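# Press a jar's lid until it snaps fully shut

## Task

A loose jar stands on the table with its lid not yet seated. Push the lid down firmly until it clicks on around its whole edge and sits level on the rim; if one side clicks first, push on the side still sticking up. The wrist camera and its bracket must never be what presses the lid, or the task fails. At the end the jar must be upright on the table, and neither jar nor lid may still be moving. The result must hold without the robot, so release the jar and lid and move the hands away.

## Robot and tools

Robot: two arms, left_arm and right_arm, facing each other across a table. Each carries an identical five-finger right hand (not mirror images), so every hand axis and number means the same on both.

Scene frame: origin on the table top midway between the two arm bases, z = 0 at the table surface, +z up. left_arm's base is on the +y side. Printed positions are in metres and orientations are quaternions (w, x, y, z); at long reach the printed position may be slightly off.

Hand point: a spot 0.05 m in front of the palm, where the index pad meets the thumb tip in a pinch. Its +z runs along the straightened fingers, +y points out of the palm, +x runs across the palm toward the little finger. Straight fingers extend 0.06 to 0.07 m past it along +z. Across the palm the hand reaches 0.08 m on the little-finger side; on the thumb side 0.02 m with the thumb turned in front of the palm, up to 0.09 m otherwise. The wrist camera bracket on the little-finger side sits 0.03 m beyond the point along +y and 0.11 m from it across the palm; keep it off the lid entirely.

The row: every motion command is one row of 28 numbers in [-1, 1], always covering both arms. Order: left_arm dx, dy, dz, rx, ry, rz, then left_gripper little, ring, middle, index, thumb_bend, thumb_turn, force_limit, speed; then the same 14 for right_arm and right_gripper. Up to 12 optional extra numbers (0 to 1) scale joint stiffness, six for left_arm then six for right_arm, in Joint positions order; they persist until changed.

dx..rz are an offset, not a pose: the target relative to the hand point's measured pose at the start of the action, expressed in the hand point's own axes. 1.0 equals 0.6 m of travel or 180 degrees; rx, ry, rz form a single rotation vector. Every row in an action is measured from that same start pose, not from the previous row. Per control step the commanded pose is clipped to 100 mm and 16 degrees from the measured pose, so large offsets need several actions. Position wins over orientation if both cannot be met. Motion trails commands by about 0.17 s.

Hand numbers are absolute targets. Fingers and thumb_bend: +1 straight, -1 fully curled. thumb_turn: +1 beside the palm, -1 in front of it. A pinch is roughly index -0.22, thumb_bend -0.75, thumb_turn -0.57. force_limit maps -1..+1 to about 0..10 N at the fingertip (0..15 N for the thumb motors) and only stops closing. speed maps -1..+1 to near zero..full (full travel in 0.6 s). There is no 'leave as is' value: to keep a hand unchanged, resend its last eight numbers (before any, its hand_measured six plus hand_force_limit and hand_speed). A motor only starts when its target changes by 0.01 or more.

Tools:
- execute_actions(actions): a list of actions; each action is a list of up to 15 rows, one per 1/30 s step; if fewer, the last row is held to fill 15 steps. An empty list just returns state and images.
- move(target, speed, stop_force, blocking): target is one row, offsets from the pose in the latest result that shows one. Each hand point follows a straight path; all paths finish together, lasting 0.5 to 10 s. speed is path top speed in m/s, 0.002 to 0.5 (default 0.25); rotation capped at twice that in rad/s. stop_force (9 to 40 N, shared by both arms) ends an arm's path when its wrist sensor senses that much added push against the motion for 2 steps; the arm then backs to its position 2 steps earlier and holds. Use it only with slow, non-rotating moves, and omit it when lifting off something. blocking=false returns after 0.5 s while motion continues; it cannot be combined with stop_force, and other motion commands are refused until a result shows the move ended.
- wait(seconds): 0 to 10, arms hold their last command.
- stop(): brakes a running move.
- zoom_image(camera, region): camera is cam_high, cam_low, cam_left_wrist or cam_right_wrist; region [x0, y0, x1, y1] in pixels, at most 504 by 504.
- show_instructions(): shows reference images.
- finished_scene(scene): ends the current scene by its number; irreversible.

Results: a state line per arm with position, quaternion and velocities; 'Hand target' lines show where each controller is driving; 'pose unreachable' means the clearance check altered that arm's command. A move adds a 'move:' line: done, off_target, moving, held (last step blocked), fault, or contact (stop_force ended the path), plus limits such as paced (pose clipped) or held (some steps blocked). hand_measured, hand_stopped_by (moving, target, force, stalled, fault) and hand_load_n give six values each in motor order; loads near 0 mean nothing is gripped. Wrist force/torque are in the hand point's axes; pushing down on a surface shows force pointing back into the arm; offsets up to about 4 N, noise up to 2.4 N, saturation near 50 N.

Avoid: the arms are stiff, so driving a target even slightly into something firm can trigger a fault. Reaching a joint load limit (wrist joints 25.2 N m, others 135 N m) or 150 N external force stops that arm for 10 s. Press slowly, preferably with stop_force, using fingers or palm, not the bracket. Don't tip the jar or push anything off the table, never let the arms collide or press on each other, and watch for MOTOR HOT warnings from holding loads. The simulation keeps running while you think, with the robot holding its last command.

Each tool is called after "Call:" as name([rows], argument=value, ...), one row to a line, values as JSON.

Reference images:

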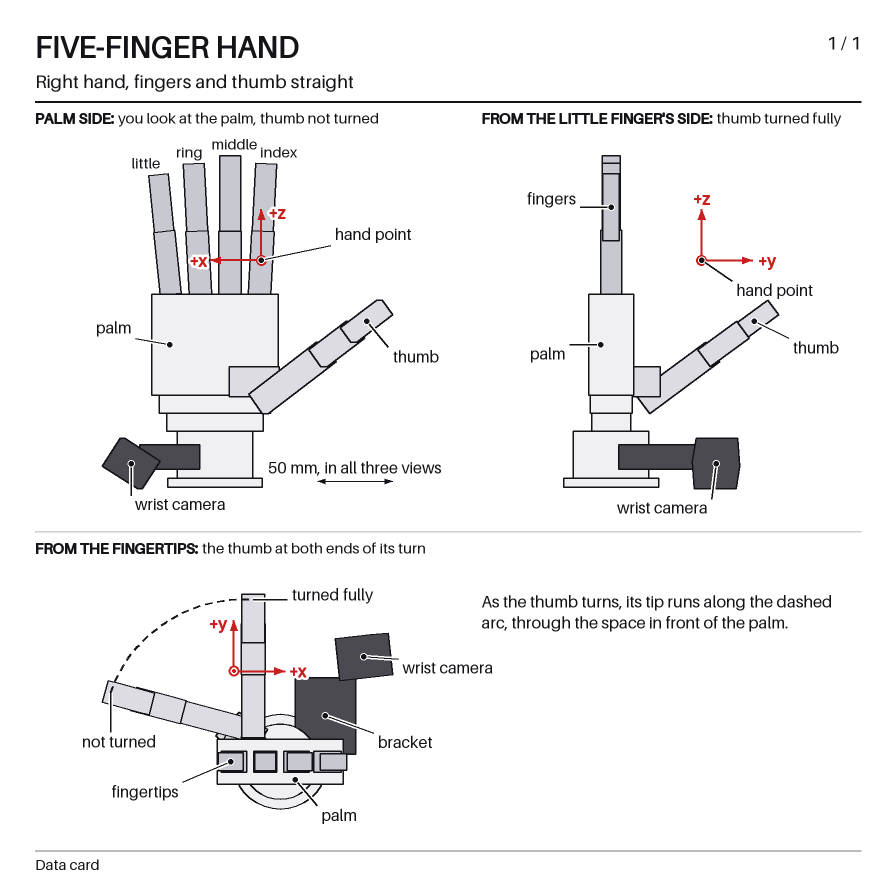

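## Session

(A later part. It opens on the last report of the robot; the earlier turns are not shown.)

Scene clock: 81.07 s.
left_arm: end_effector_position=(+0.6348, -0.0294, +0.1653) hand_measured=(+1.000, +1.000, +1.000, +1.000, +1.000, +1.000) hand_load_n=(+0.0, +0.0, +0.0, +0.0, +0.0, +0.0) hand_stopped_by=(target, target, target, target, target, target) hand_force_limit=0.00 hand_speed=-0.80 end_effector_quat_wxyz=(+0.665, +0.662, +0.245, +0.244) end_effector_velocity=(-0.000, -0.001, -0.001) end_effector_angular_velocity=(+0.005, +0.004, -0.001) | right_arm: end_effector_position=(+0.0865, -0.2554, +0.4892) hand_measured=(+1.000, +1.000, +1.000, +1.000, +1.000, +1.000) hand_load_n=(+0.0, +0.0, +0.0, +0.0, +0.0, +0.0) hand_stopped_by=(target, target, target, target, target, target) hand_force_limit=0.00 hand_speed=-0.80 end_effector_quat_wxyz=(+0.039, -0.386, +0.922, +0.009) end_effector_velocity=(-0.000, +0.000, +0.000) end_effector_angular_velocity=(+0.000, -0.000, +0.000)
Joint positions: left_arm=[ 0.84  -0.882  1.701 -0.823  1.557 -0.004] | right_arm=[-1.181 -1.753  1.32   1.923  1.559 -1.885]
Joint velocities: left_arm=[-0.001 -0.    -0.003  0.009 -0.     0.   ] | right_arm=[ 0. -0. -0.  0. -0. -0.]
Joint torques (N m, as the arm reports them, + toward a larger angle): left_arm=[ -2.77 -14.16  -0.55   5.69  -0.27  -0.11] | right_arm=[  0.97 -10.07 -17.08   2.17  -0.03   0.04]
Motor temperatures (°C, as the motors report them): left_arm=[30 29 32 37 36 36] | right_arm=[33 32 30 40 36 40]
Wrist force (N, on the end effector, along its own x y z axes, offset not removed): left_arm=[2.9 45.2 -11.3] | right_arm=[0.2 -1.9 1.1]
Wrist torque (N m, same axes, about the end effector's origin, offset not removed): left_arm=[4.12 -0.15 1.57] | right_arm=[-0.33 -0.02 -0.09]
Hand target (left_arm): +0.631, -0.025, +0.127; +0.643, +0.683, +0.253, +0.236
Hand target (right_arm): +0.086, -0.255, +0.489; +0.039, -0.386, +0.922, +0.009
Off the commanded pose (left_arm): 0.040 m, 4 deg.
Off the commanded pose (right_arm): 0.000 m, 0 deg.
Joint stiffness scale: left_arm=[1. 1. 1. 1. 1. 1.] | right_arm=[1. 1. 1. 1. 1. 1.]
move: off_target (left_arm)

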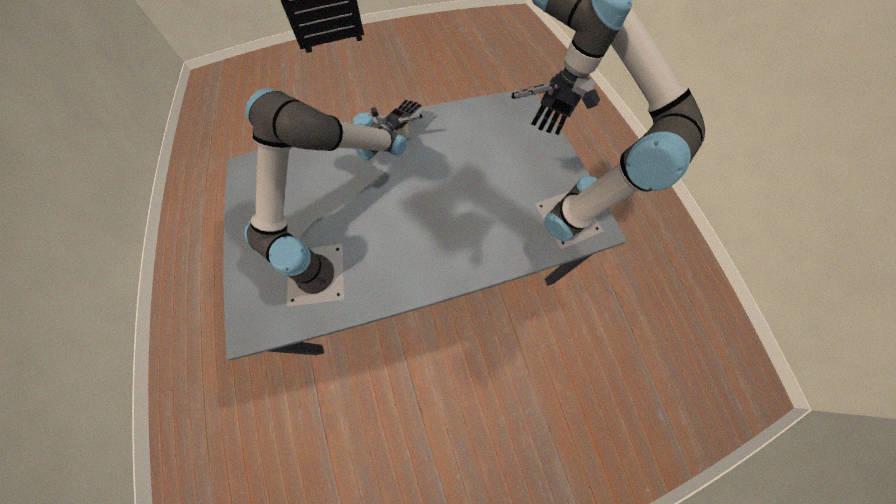

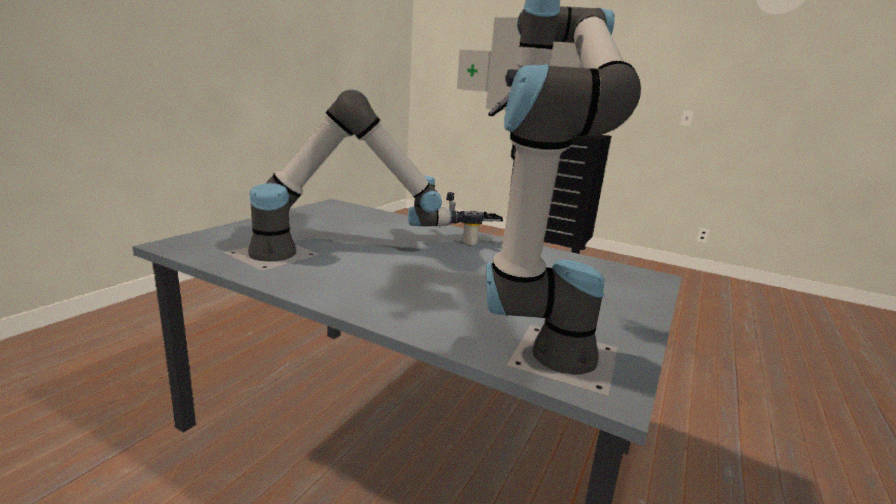

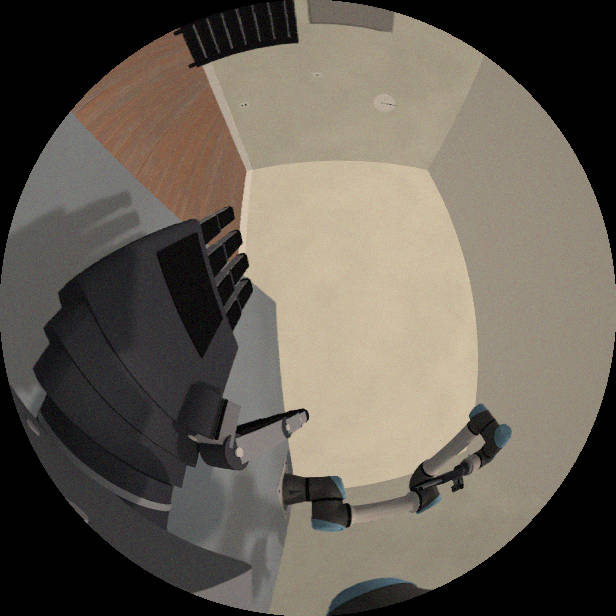

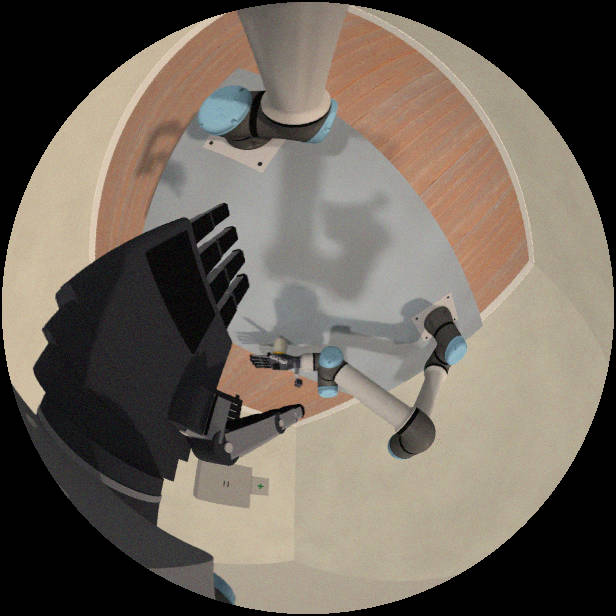

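Call:
execute_actions([
  [[0,-0.066,-0.0105,0.0225,0,0,1,1,1,1,1,1,0,-0.8,0,0,0,0,0,0,1,1,1,1,1,1,0,-0.8],[0,-0.0688,-0.011,0.0236,0,0,1,1,1,1,1,1,0,-0.8,0,0,0,0,0,0,1,1,1,1,1,1,0,-0.8],[0,-0.0716,-0.0115,0.0247,0,0,1,1,1,1,1,1,0,-0.8,0,0,0,0,0,0,1,1,1,1,1,1,0,-0.8],[0,-0.0744,-0.012,0.0258,0,0,1,1,1,1,1,1,0,-0.8,0,0,0,0,0,0,1,1,1,1,1,1,0,-0.8],[0,-0.0772,-0.0125,0.0269,0,0,1,1,1,1,1,1,0,-0.8,0,0,0,0,0,0,1,1,1,1,1,1,0,-0.8],[0,-0.08,-0.013,0.028,0,0,1,1,1,1,1,1,0,-0.8,0,0,0,0,0,0,1,1,1,1,1,1,0,-0.8],[0,-0.0828,-0.0134,0.0291,0,0,1,1,1,1,1,1,0,-0.8,0,0,0,0,0,0,1,1,1,1,1,1,0,-0.8],[0,-0.0856,-0.0138,0.0302,0,0,1,1,1,1,1,1,0,-0.8,0,0,0,0,0,0,1,1,1,1,1,1,0,-0.8],[0,-0.0884,-0.0142,0.0312,0,0,1,1,1,1,1,1,0,-0.8,0,0,0,0,0,0,1,1,1,1,1,1,0,-0.8],[0,-0.0912,-0.0146,0.0322,0,0,1,1,1,1,1,1,0,-0.8,0,0,0,0,0,0,1,1,1,1,1,1,0,-0.8],[0,-0.094,-0.015,0.0332,0,0,1,1,1,1,1,1,0,-0.8,0,0,0,0,0,0,1,1,1,1,1,1,0,-0.8],[0,-0.0968,-0.0154,0.0342,0,0,1,1,1,1,1,1,0,-0.8,0,0,0,0,0,0,1,1,1,1,1,1,0,-0.8],[0,-0.0996,-0.0158,0.0352,0,0,1,1,1,1,1,1,0,-0.8,0,0,0,0,0,0,1,1,1,1,1,1,0,-0.8],[0,-0.1024,-0.0162,0.0362,0,0,1,1,1,1,1,1,0,-0.8,0,0,0,0,0,0,1,1,1,1,1,1,0,-0.8],[0,-0.105,-0.0167,0.0373,0,0,1,1,1,1,1,1,0,-0.8,0,0,0,0,0,0,1,1,1,1,1,1,0,-0.8]],
])

Call:
wait(seconds=0.5)

Scene clock: 92.50 s.
left_arm: end_effector_position=(+0.6351, -0.0296, +0.1644) hand_measured=(+1.000, +1.000, +1.000, +1.000, +1.000, +1.000) hand_load_n=(+0.0, +0.0, +0.0, +0.0, +0.0, +0.0) hand_stopped_by=(target, target, target, target, target, target) hand_force_limit=0.00 hand_speed=-0.80 end_effector_quat_wxyz=(+0.662, +0.665, +0.246, +0.243) end_effector_velocity=(+0.001, +0.000, -0.002) end_effector_angular_velocity=(+0.012, +0.011, -0.000) | right_arm: end_effector_position=(+0.0865, -0.2554, +0.4892) hand_measured=(+1.000, +1.000, +1.000, +1.000, +1.000, +1.000) hand_load_n=(+0.0, +0.0, +0.0, +0.0, +0.0, +0.0) hand_stopped_by=(target, target, target, target, target, target) hand_force_limit=0.00 hand_speed=-0.80 end_effector_quat_wxyz=(+0.039, -0.386, +0.922, +0.009) end_effector_velocity=(+0.001, +0.000, -0.000) end_effector_angular_velocity=(+0.001, -0.002, -0.001)
Joint positions: left_arm=[ 0.84  -0.883  1.699 -0.811  1.557 -0.004] | right_arm=[-1.181 -1.753  1.32   1.923  1.559 -1.885]
Joint velocities: left_arm=[ 0.001 -0.001 -0.004  0.021  0.001 -0.001] | right_arm=[-0.001  0.    -0.    -0.003  0.    -0.   ]
Joint torques (N m, as the arm reports them, + toward a larger angle): left_arm=[-2.13 -7.36 10.36 11.39 -0.33 -0.44] | right_arm=[  0.82  -9.41 -17.57   2.12   0.01   0.01]
Motor temperatures (°C, as the motors report them): left_arm=[30 29 32 37 36 36] | right_arm=[33 32 30 40 36 40]
Wrist force (N, on the end effector, along its own x y z axes, offset not removed): left_arm=[3.2 50.0 6.7] | right_arm=[-0.4 -0.6 2.3]
Wrist torque (N m, same axes, about the end effector's origin, offset not removed): left_arm=[1.25 -0.47 1.49] | right_arm=[-0.16 0.17 -0.09]
Hand target (left_arm): +0.627, -0.020, +0.104; +0.625, +0.700, +0.259, +0.229
Hand target (right_arm): +0.086, -0.255, +0.489; +0.039, -0.386, +0.922, +0.009
Off the commanded pose (left_arm): 0.063 m, 6 deg.
Off the commanded pose (right_arm): 0.000 m, 0 deg.
Joint stiffness scale: left_arm=[1. 1. 1. 1. 1. 1.] | right_arm=[1. 1. 1. 1. 1. 1.]

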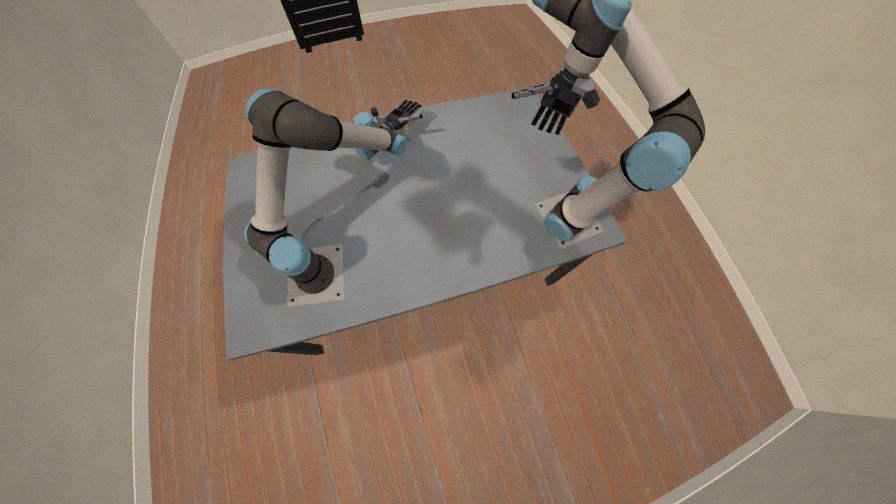

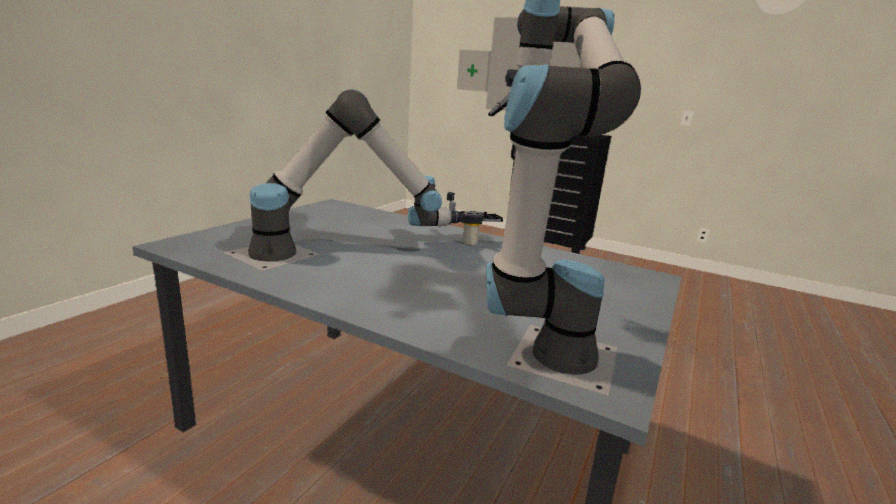

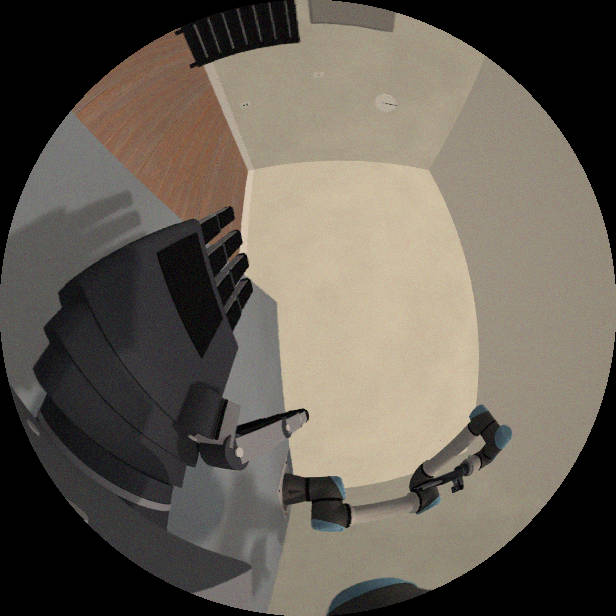

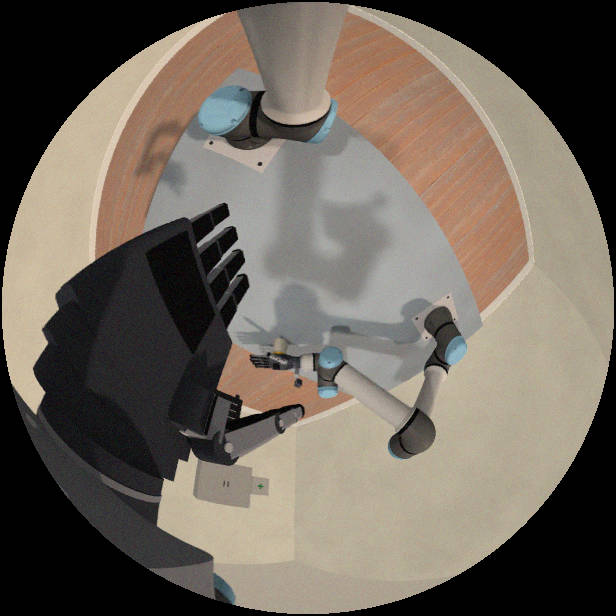

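Scene clock: 93.00 s.
left_arm: end_effector_position=(+0.6352, -0.0297, +0.1642) hand_measured=(+1.000, +1.000, +1.000, +1.000, +1.000, +1.000) hand_load_n=(+0.0, +0.0, +0.0, +0.0, +0.0, +0.0) hand_stopped_by=(target, target, target, target, target, target) hand_force_limit=0.00 hand_speed=-0.80 end_effector_quat_wxyz=(+0.661, +0.665, +0.247, +0.242) end_effector_velocity=(-0.000, -0.000, +0.000) end_effector_angular_velocity=(-0.000, +0.000, -0.001) | right_arm: end_effector_position=(+0.0865, -0.2554, +0.4892) hand_measured=(+1.000, +1.000, +1.000, +1.000, +1.000, +1.000) hand_load_n=(+0.0, +0.0, +0.0, +0.0, +0.0, +0.0) hand_stopped_by=(target, target, target, target, target, target) hand_force_limit=0.00 hand_speed=-0.80 end_effector_quat_wxyz=(+0.039, -0.386, +0.922, +0.009) end_effector_velocity=(-0.000, -0.000, -0.000) end_effector_angular_velocity=(+0.000, -0.001, -0.000)
Joint positions: left_arm=[ 0.84  -0.883  1.698 -0.807  1.557 -0.004] | right_arm=[-1.181 -1.753  1.32   1.923  1.559 -1.885]
Joint velocities: left_arm=[-0.    -0.    -0.     0.001  0.    -0.   ] | right_arm=[-0.    -0.001  0.    -0.001  0.    -0.   ]
Joint torques (N m, as the arm reports them, + toward a larger angle): left_arm=[-2.62 -2.74 10.94 11.92 -0.38 -0.4 ] | right_arm=[  0.44  -9.64 -17.59   2.13   0.11   0.09]
Motor temperatures (°C, as the motors report them): left_arm=[30 29 32 37 36 36] | right_arm=[33 32 30 40 36 40]
Wrist force (N, on the end effector, along its own x y z axes, offset not removed): left_arm=[3.5 50.0 11.3] | right_arm=[-2.0 -1.3 2.4]
Wrist torque (N m, same axes, about the end effector's origin, offset not removed): left_arm=[0.44 -0.61 1.75] | right_arm=[-0.31 0.39 -0.10]
Hand target (left_arm): +0.627, -0.020, +0.104; +0.625, +0.700, +0.259, +0.229
Hand target (right_arm): +0.086, -0.255, +0.489; +0.039, -0.386, +0.922, +0.009
Off the commanded pose (left_arm): 0.063 m, 6 deg.
Off the commanded pose (right_arm): 0.000 m, 0 deg.
Joint stiffness scale: left_arm=[1. 1. 1. 1. 1. 1.] | right_arm=[1. 1. 1. 1. 1. 1.]
wait: 0.50 s; at rest by 0.17 s

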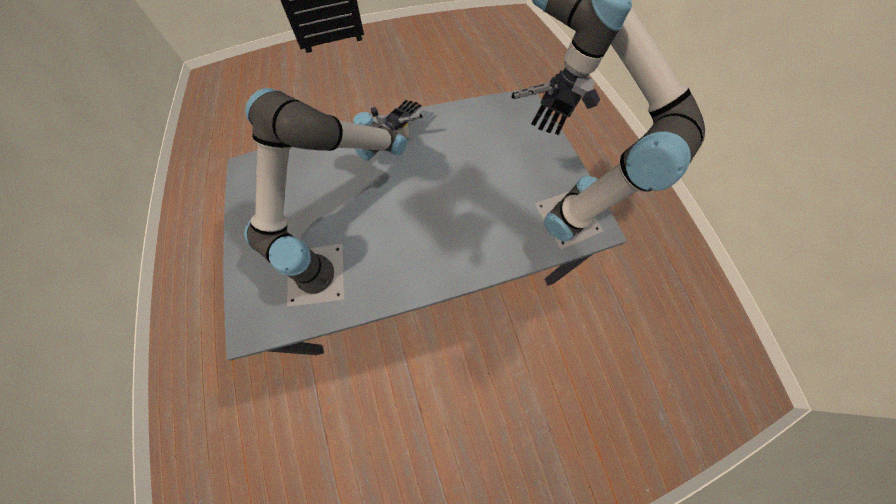

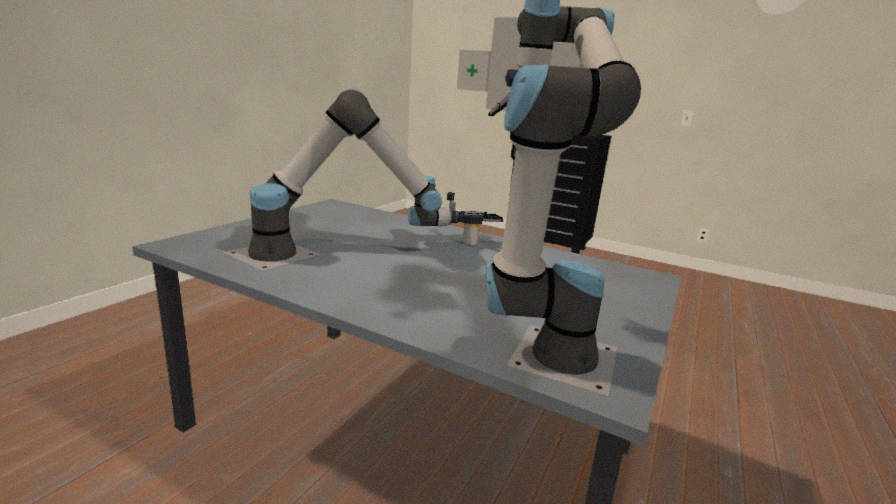

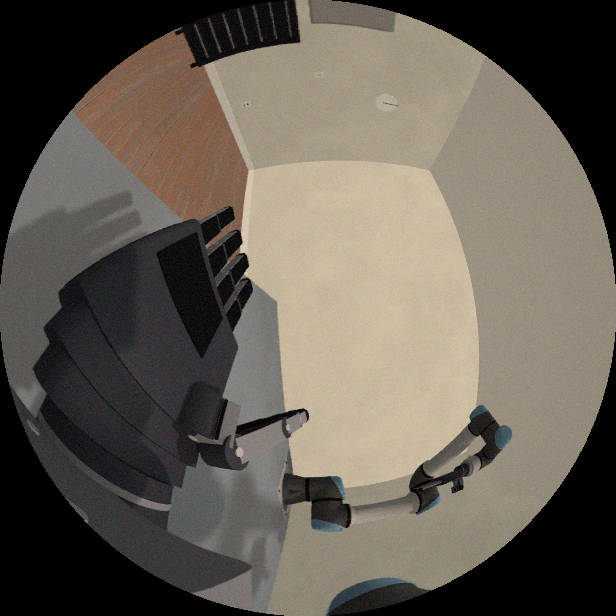

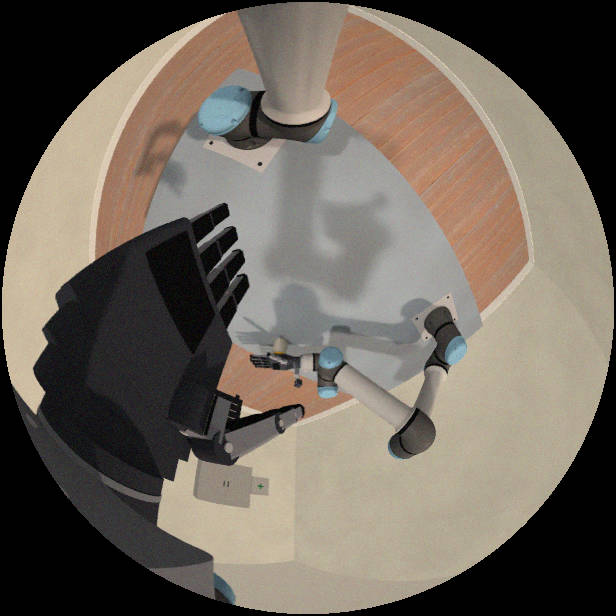

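Call:
zoom_image(camera="cam_low", region=[452, 205, 492, 250])

Call:
zoom_image(camera="cam_right_wrist", region=[260, 330, 305, 375])

Region (452, 205, 492, 250) of cam_low's 896x504 image, scaled by 11.200, with more detail than that image has.

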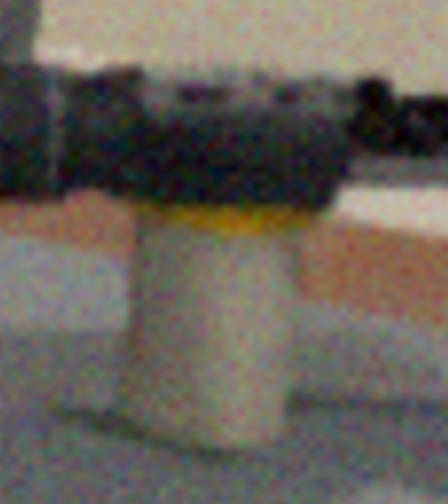

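Region (260, 330, 305, 375) of cam_right_wrist's 616x616 image, scaled by 11.200, with more detail than that image has.

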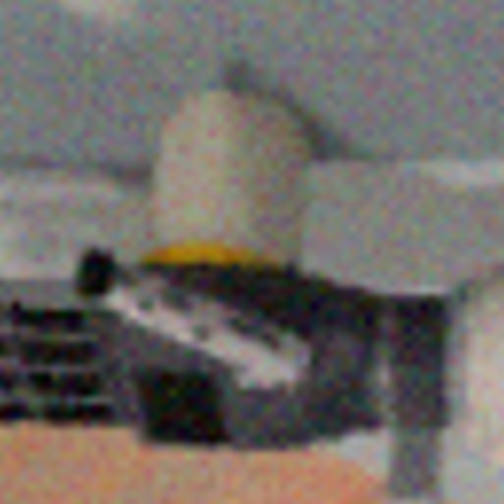

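Call:
execute_actions([
  [[0,-0.094,-0.019,0.0315,0,0,1,1,1,1,1,1,0,-0.8,0,0,0,0,0,0,1,1,1,1,1,1,0,-0.8],[0,-0.088,-0.0175,0.0292,0,0,1,1,1,1,1,1,0,-0.8,0,0,0,0,0,0,1,1,1,1,1,1,0,-0.8],[0,-0.082,-0.016,0.027,0,0,1,1,1,1,1,1,0,-0.8,0,0,0,0,0,0,1,1,1,1,1,1,0,-0.8],[0,-0.076,-0.0147,0.0248,0,0,1,1,1,1,1,1,0,-0.8,0,0,0,0,0,0,1,1,1,1,1,1,0,-0.8],[0,-0.07,-0.0134,0.0226,0,0,1,1,1,1,1,1,0,-0.8,0,0,0,0,0,0,1,1,1,1,1,1,0,-0.8],[0,-0.064,-0.0121,0.0204,0,0,1,1,1,1,1,1,0,-0.8,0,0,0,0,0,0,1,1,1,1,1,1,0,-0.8],[0,-0.058,-0.0108,0.0182,0,0,1,1,1,1,1,1,0,-0.8,0,0,0,0,0,0,1,1,1,1,1,1,0,-0.8],[0,-0.052,-0.0096,0.016,0,0,1,1,1,1,1,1,0,-0.8,0,0,0,0,0,0,1,1,1,1,1,1,0,-0.8],[0,-0.046,-0.0084,0.0138,0,0,1,1,1,1,1,1,0,-0.8,0,0,0,0,0,0,1,1,1,1,1,1,0,-0.8],[0,-0.04,-0.0072,0.0116,0,0,1,1,1,1,1,1,0,-0.8,0,0,0,0,0,0,1,1,1,1,1,1,0,-0.8],[0,-0.034,-0.006,0.0094,0,0,1,1,1,1,1,1,0,-0.8,0,0,0,0,0,0,1,1,1,1,1,1,0,-0.8],[0,-0.028,-0.0048,0.0072,0,0,1,1,1,1,1,1,0,-0.8,0,0,0,0,0,0,1,1,1,1,1,1,0,-0.8],[0,-0.022,-0.0037,0.005,0,0,1,1,1,1,1,1,0,-0.8,0,0,0,0,0,0,1,1,1,1,1,1,0,-0.8],[0,-0.016,-0.0027,0.003,0,0,1,1,1,1,1,1,0,-0.8,0,0,0,0,0,0,1,1,1,1,1,1,0,-0.8],[0,-0.012,-0.002,0.0015,0,0,1,1,1,1,1,1,0,-0.8,0,0,0,0,0,0,1,1,1,1,1,1,0,-0.8]],
])

Call:
wait(seconds=0.5)

Scene clock: 104.13 s.
left_arm: end_effector_position=(+0.6353, -0.0298, +0.1657) hand_measured=(+1.000, +1.000, +1.000, +1.000, +1.000, +1.000) hand_load_n=(+0.0, +0.0, +0.0, +0.0, +0.0, +0.0) hand_stopped_by=(target, target, target, target, target, target) hand_force_limit=0.00 hand_speed=-0.80 end_effector_quat_wxyz=(+0.663, +0.663, +0.246, +0.243) end_effector_velocity=(+0.001, -0.001, +0.004) end_effector_angular_velocity=(-0.017, -0.014, +0.000) | right_arm: end_effector_position=(+0.0865, -0.2554, +0.4892) hand_measured=(+1.000, +1.000, +1.000, +1.000, +1.000, +1.000) hand_load_n=(+0.0, +0.0, +0.0, +0.0, +0.0, +0.0) hand_stopped_by=(target, target, target, target, target, target) hand_force_limit=0.00 hand_speed=-0.80 end_effector_quat_wxyz=(+0.039, -0.386, +0.922, +0.009) end_effector_velocity=(-0.000, -0.000, +0.000) end_effector_angular_velocity=(+0.001, -0.002, +0.001)
Joint positions: left_arm=[ 0.84  -0.883  1.698 -0.814  1.557 -0.004] | right_arm=[-1.181 -1.753  1.32   1.923  1.559 -1.885]
Joint velocities: left_arm=[ 0.     0.003 -0.    -0.024 -0.     0.   ] | right_arm=[ 0.001 -0.001 -0.    -0.001 -0.    -0.   ]
Joint torques (N m, as the arm reports them, + toward a larger angle): left_arm=[ -2.06 -28.47  -7.49   1.28  -0.36   0.04] | right_arm=[  0.72  -8.69 -16.91   2.11   0.12   0.16]
Motor temperatures (°C, as the motors report them): left_arm=[30 29 32 37 36 36] | right_arm=[33 32 30 40 36 40]
Wrist force (N, on the end effector, along its own x y z axes, offset not removed): left_arm=[-5.1 13.6 1.2] | right_arm=[-0.8 0.1 0.3]
Wrist torque (N m, same axes, about the end effector's origin, offset not removed): left_arm=[0.40 0.79 0.20] | right_arm=[0.05 0.19 -0.01]
Hand target (left_arm): +0.634, -0.029, +0.157; +0.660, +0.667, +0.247, +0.242
Hand target (right_arm): +0.086, -0.255, +0.489; +0.039, -0.386, +0.922, +0.009
Off the commanded pose (left_arm): 0.009 m, 1 deg.
Off the commanded pose (right_arm): 0.000 m, 0 deg.
Joint stiffness scale: left_arm=[1. 1. 1. 1. 1. 1.] | right_arm=[1. 1. 1. 1. 1. 1.]

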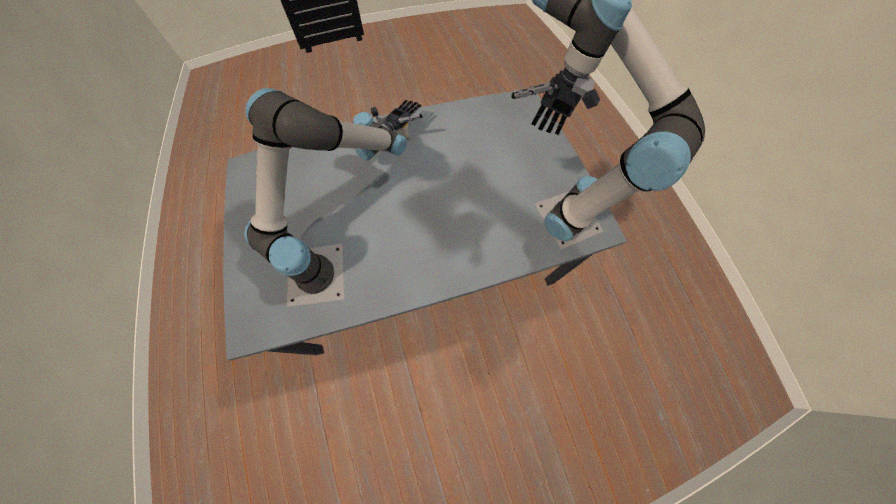

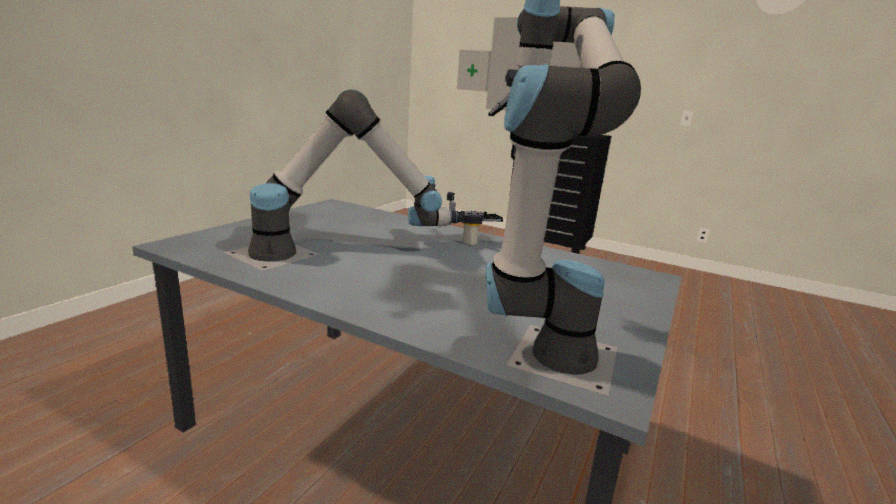

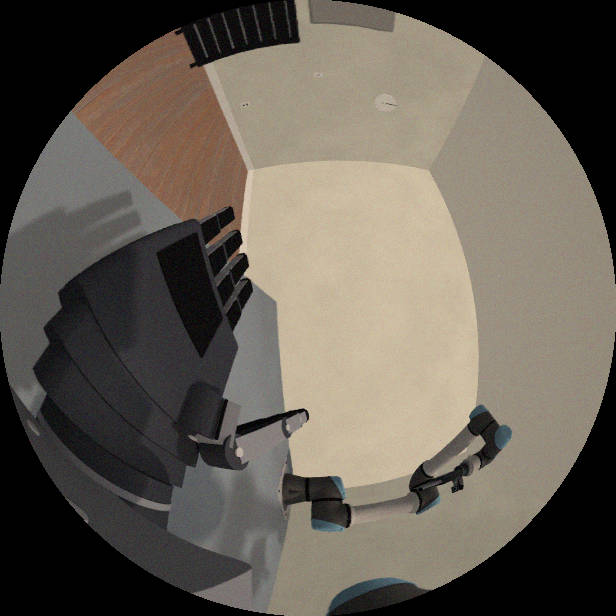

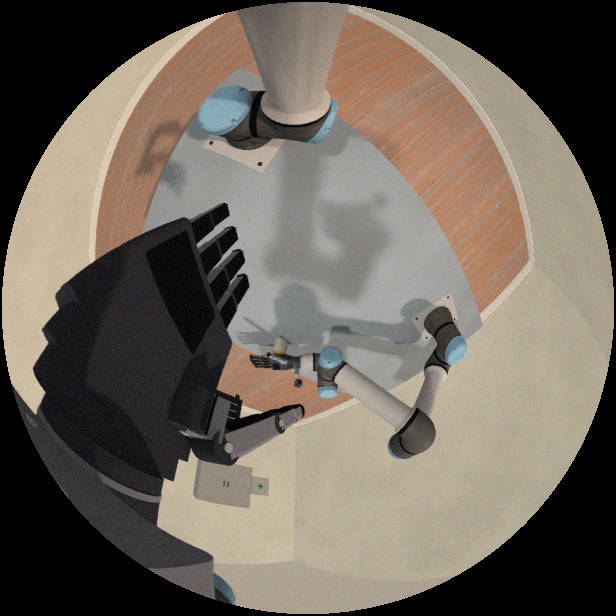

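Scene clock: 104.63 s.
left_arm: end_effector_position=(+0.6353, -0.0299, +0.1661) hand_measured=(+1.000, +1.000, +1.000, +1.000, +1.000, +1.000) hand_load_n=(+0.0, +0.0, +0.0, +0.0, +0.0, +0.0) hand_stopped_by=(target, target, target, target, target, target) hand_force_limit=0.00 hand_speed=-0.80 end_effector_quat_wxyz=(+0.665, +0.662, +0.246, +0.243) end_effector_velocity=(-0.001, -0.001, -0.000) end_effector_angular_velocity=(+0.000, -0.000, -0.002) | right_arm: end_effector_position=(+0.0865, -0.2554, +0.4892) hand_measured=(+1.000, +1.000, +1.000, +1.000, +1.000, +1.000) hand_load_n=(+0.0, +0.0, +0.0, +0.0, +0.0, +0.0) hand_stopped_by=(target, target, target, target, target, target) hand_force_limit=0.00 hand_speed=-0.80 end_effector_quat_wxyz=(+0.039, -0.386, +0.922, +0.009) end_effector_velocity=(+0.001, +0.000, -0.001) end_effector_angular_velocity=(-0.001, +0.003, -0.002)
Joint positions: left_arm=[ 0.84  -0.882  1.698 -0.818  1.557 -0.004] | right_arm=[-1.181 -1.753  1.32   1.923  1.559 -1.885]
Joint velocities: left_arm=[-0.001  0.    -0.    -0.     0.001  0.   ] | right_arm=[-0.001  0.002  0.     0.001  0.     0.002]
Joint torques (N m, as the arm reports them, + toward a larger angle): left_arm=[ -1.91 -34.44 -10.9   -0.95  -0.22   0.08] | right_arm=[  0.07  -9.67 -17.48   2.17  -0.09   0.17]
Motor temperatures (°C, as the motors report them): left_arm=[30 29 32 37 36 36] | right_arm=[33 32 30 40 36 40]
Wrist force (N, on the end effector, along its own x y z axes, offset not removed): left_arm=[0.1 6.7 -2.2] | right_arm=[2.6 -0.1 0.0]
Wrist torque (N m, same axes, about the end effector's origin, offset not removed): left_arm=[0.43 0.16 0.04] | right_arm=[0.06 -0.35 -0.02]
Hand target (left_arm): +0.634, -0.029, +0.157; +0.660, +0.667, +0.247, +0.242
Hand target (right_arm): +0.086, -0.255, +0.489; +0.039, -0.386, +0.922, +0.009
Off the commanded pose (left_arm): 0.009 m, 1 deg.
Off the commanded pose (right_arm): 0.000 m, 0 deg.
Joint stiffness scale: left_arm=[1. 1. 1. 1. 1. 1.] | right_arm=[1. 1. 1. 1. 1. 1.]
wait: 0.50 s; at rest by 0.17 s

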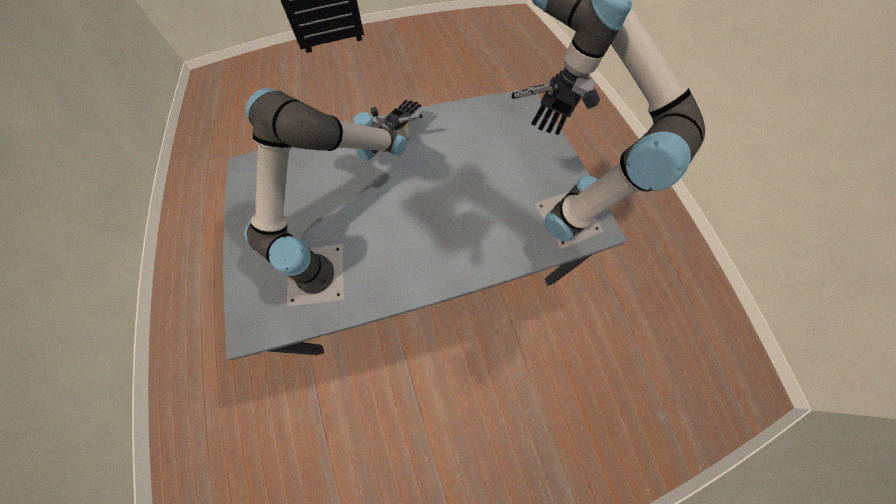

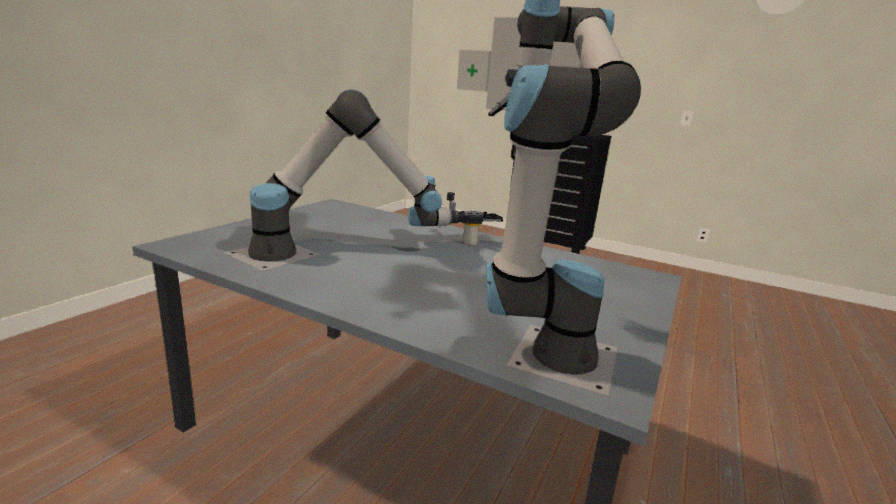

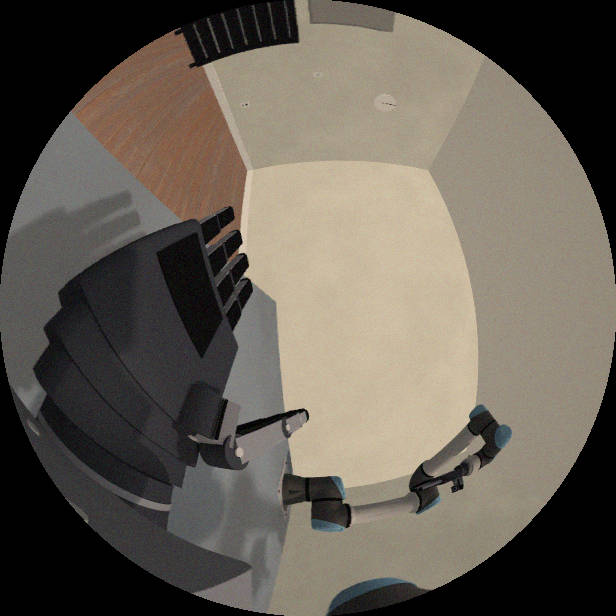

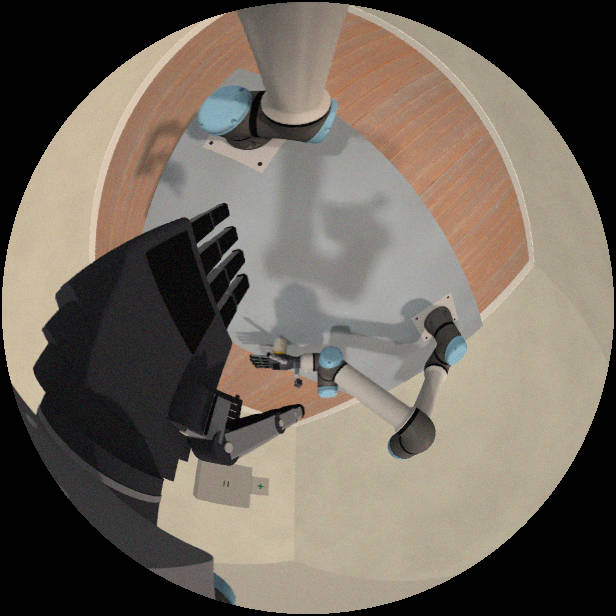

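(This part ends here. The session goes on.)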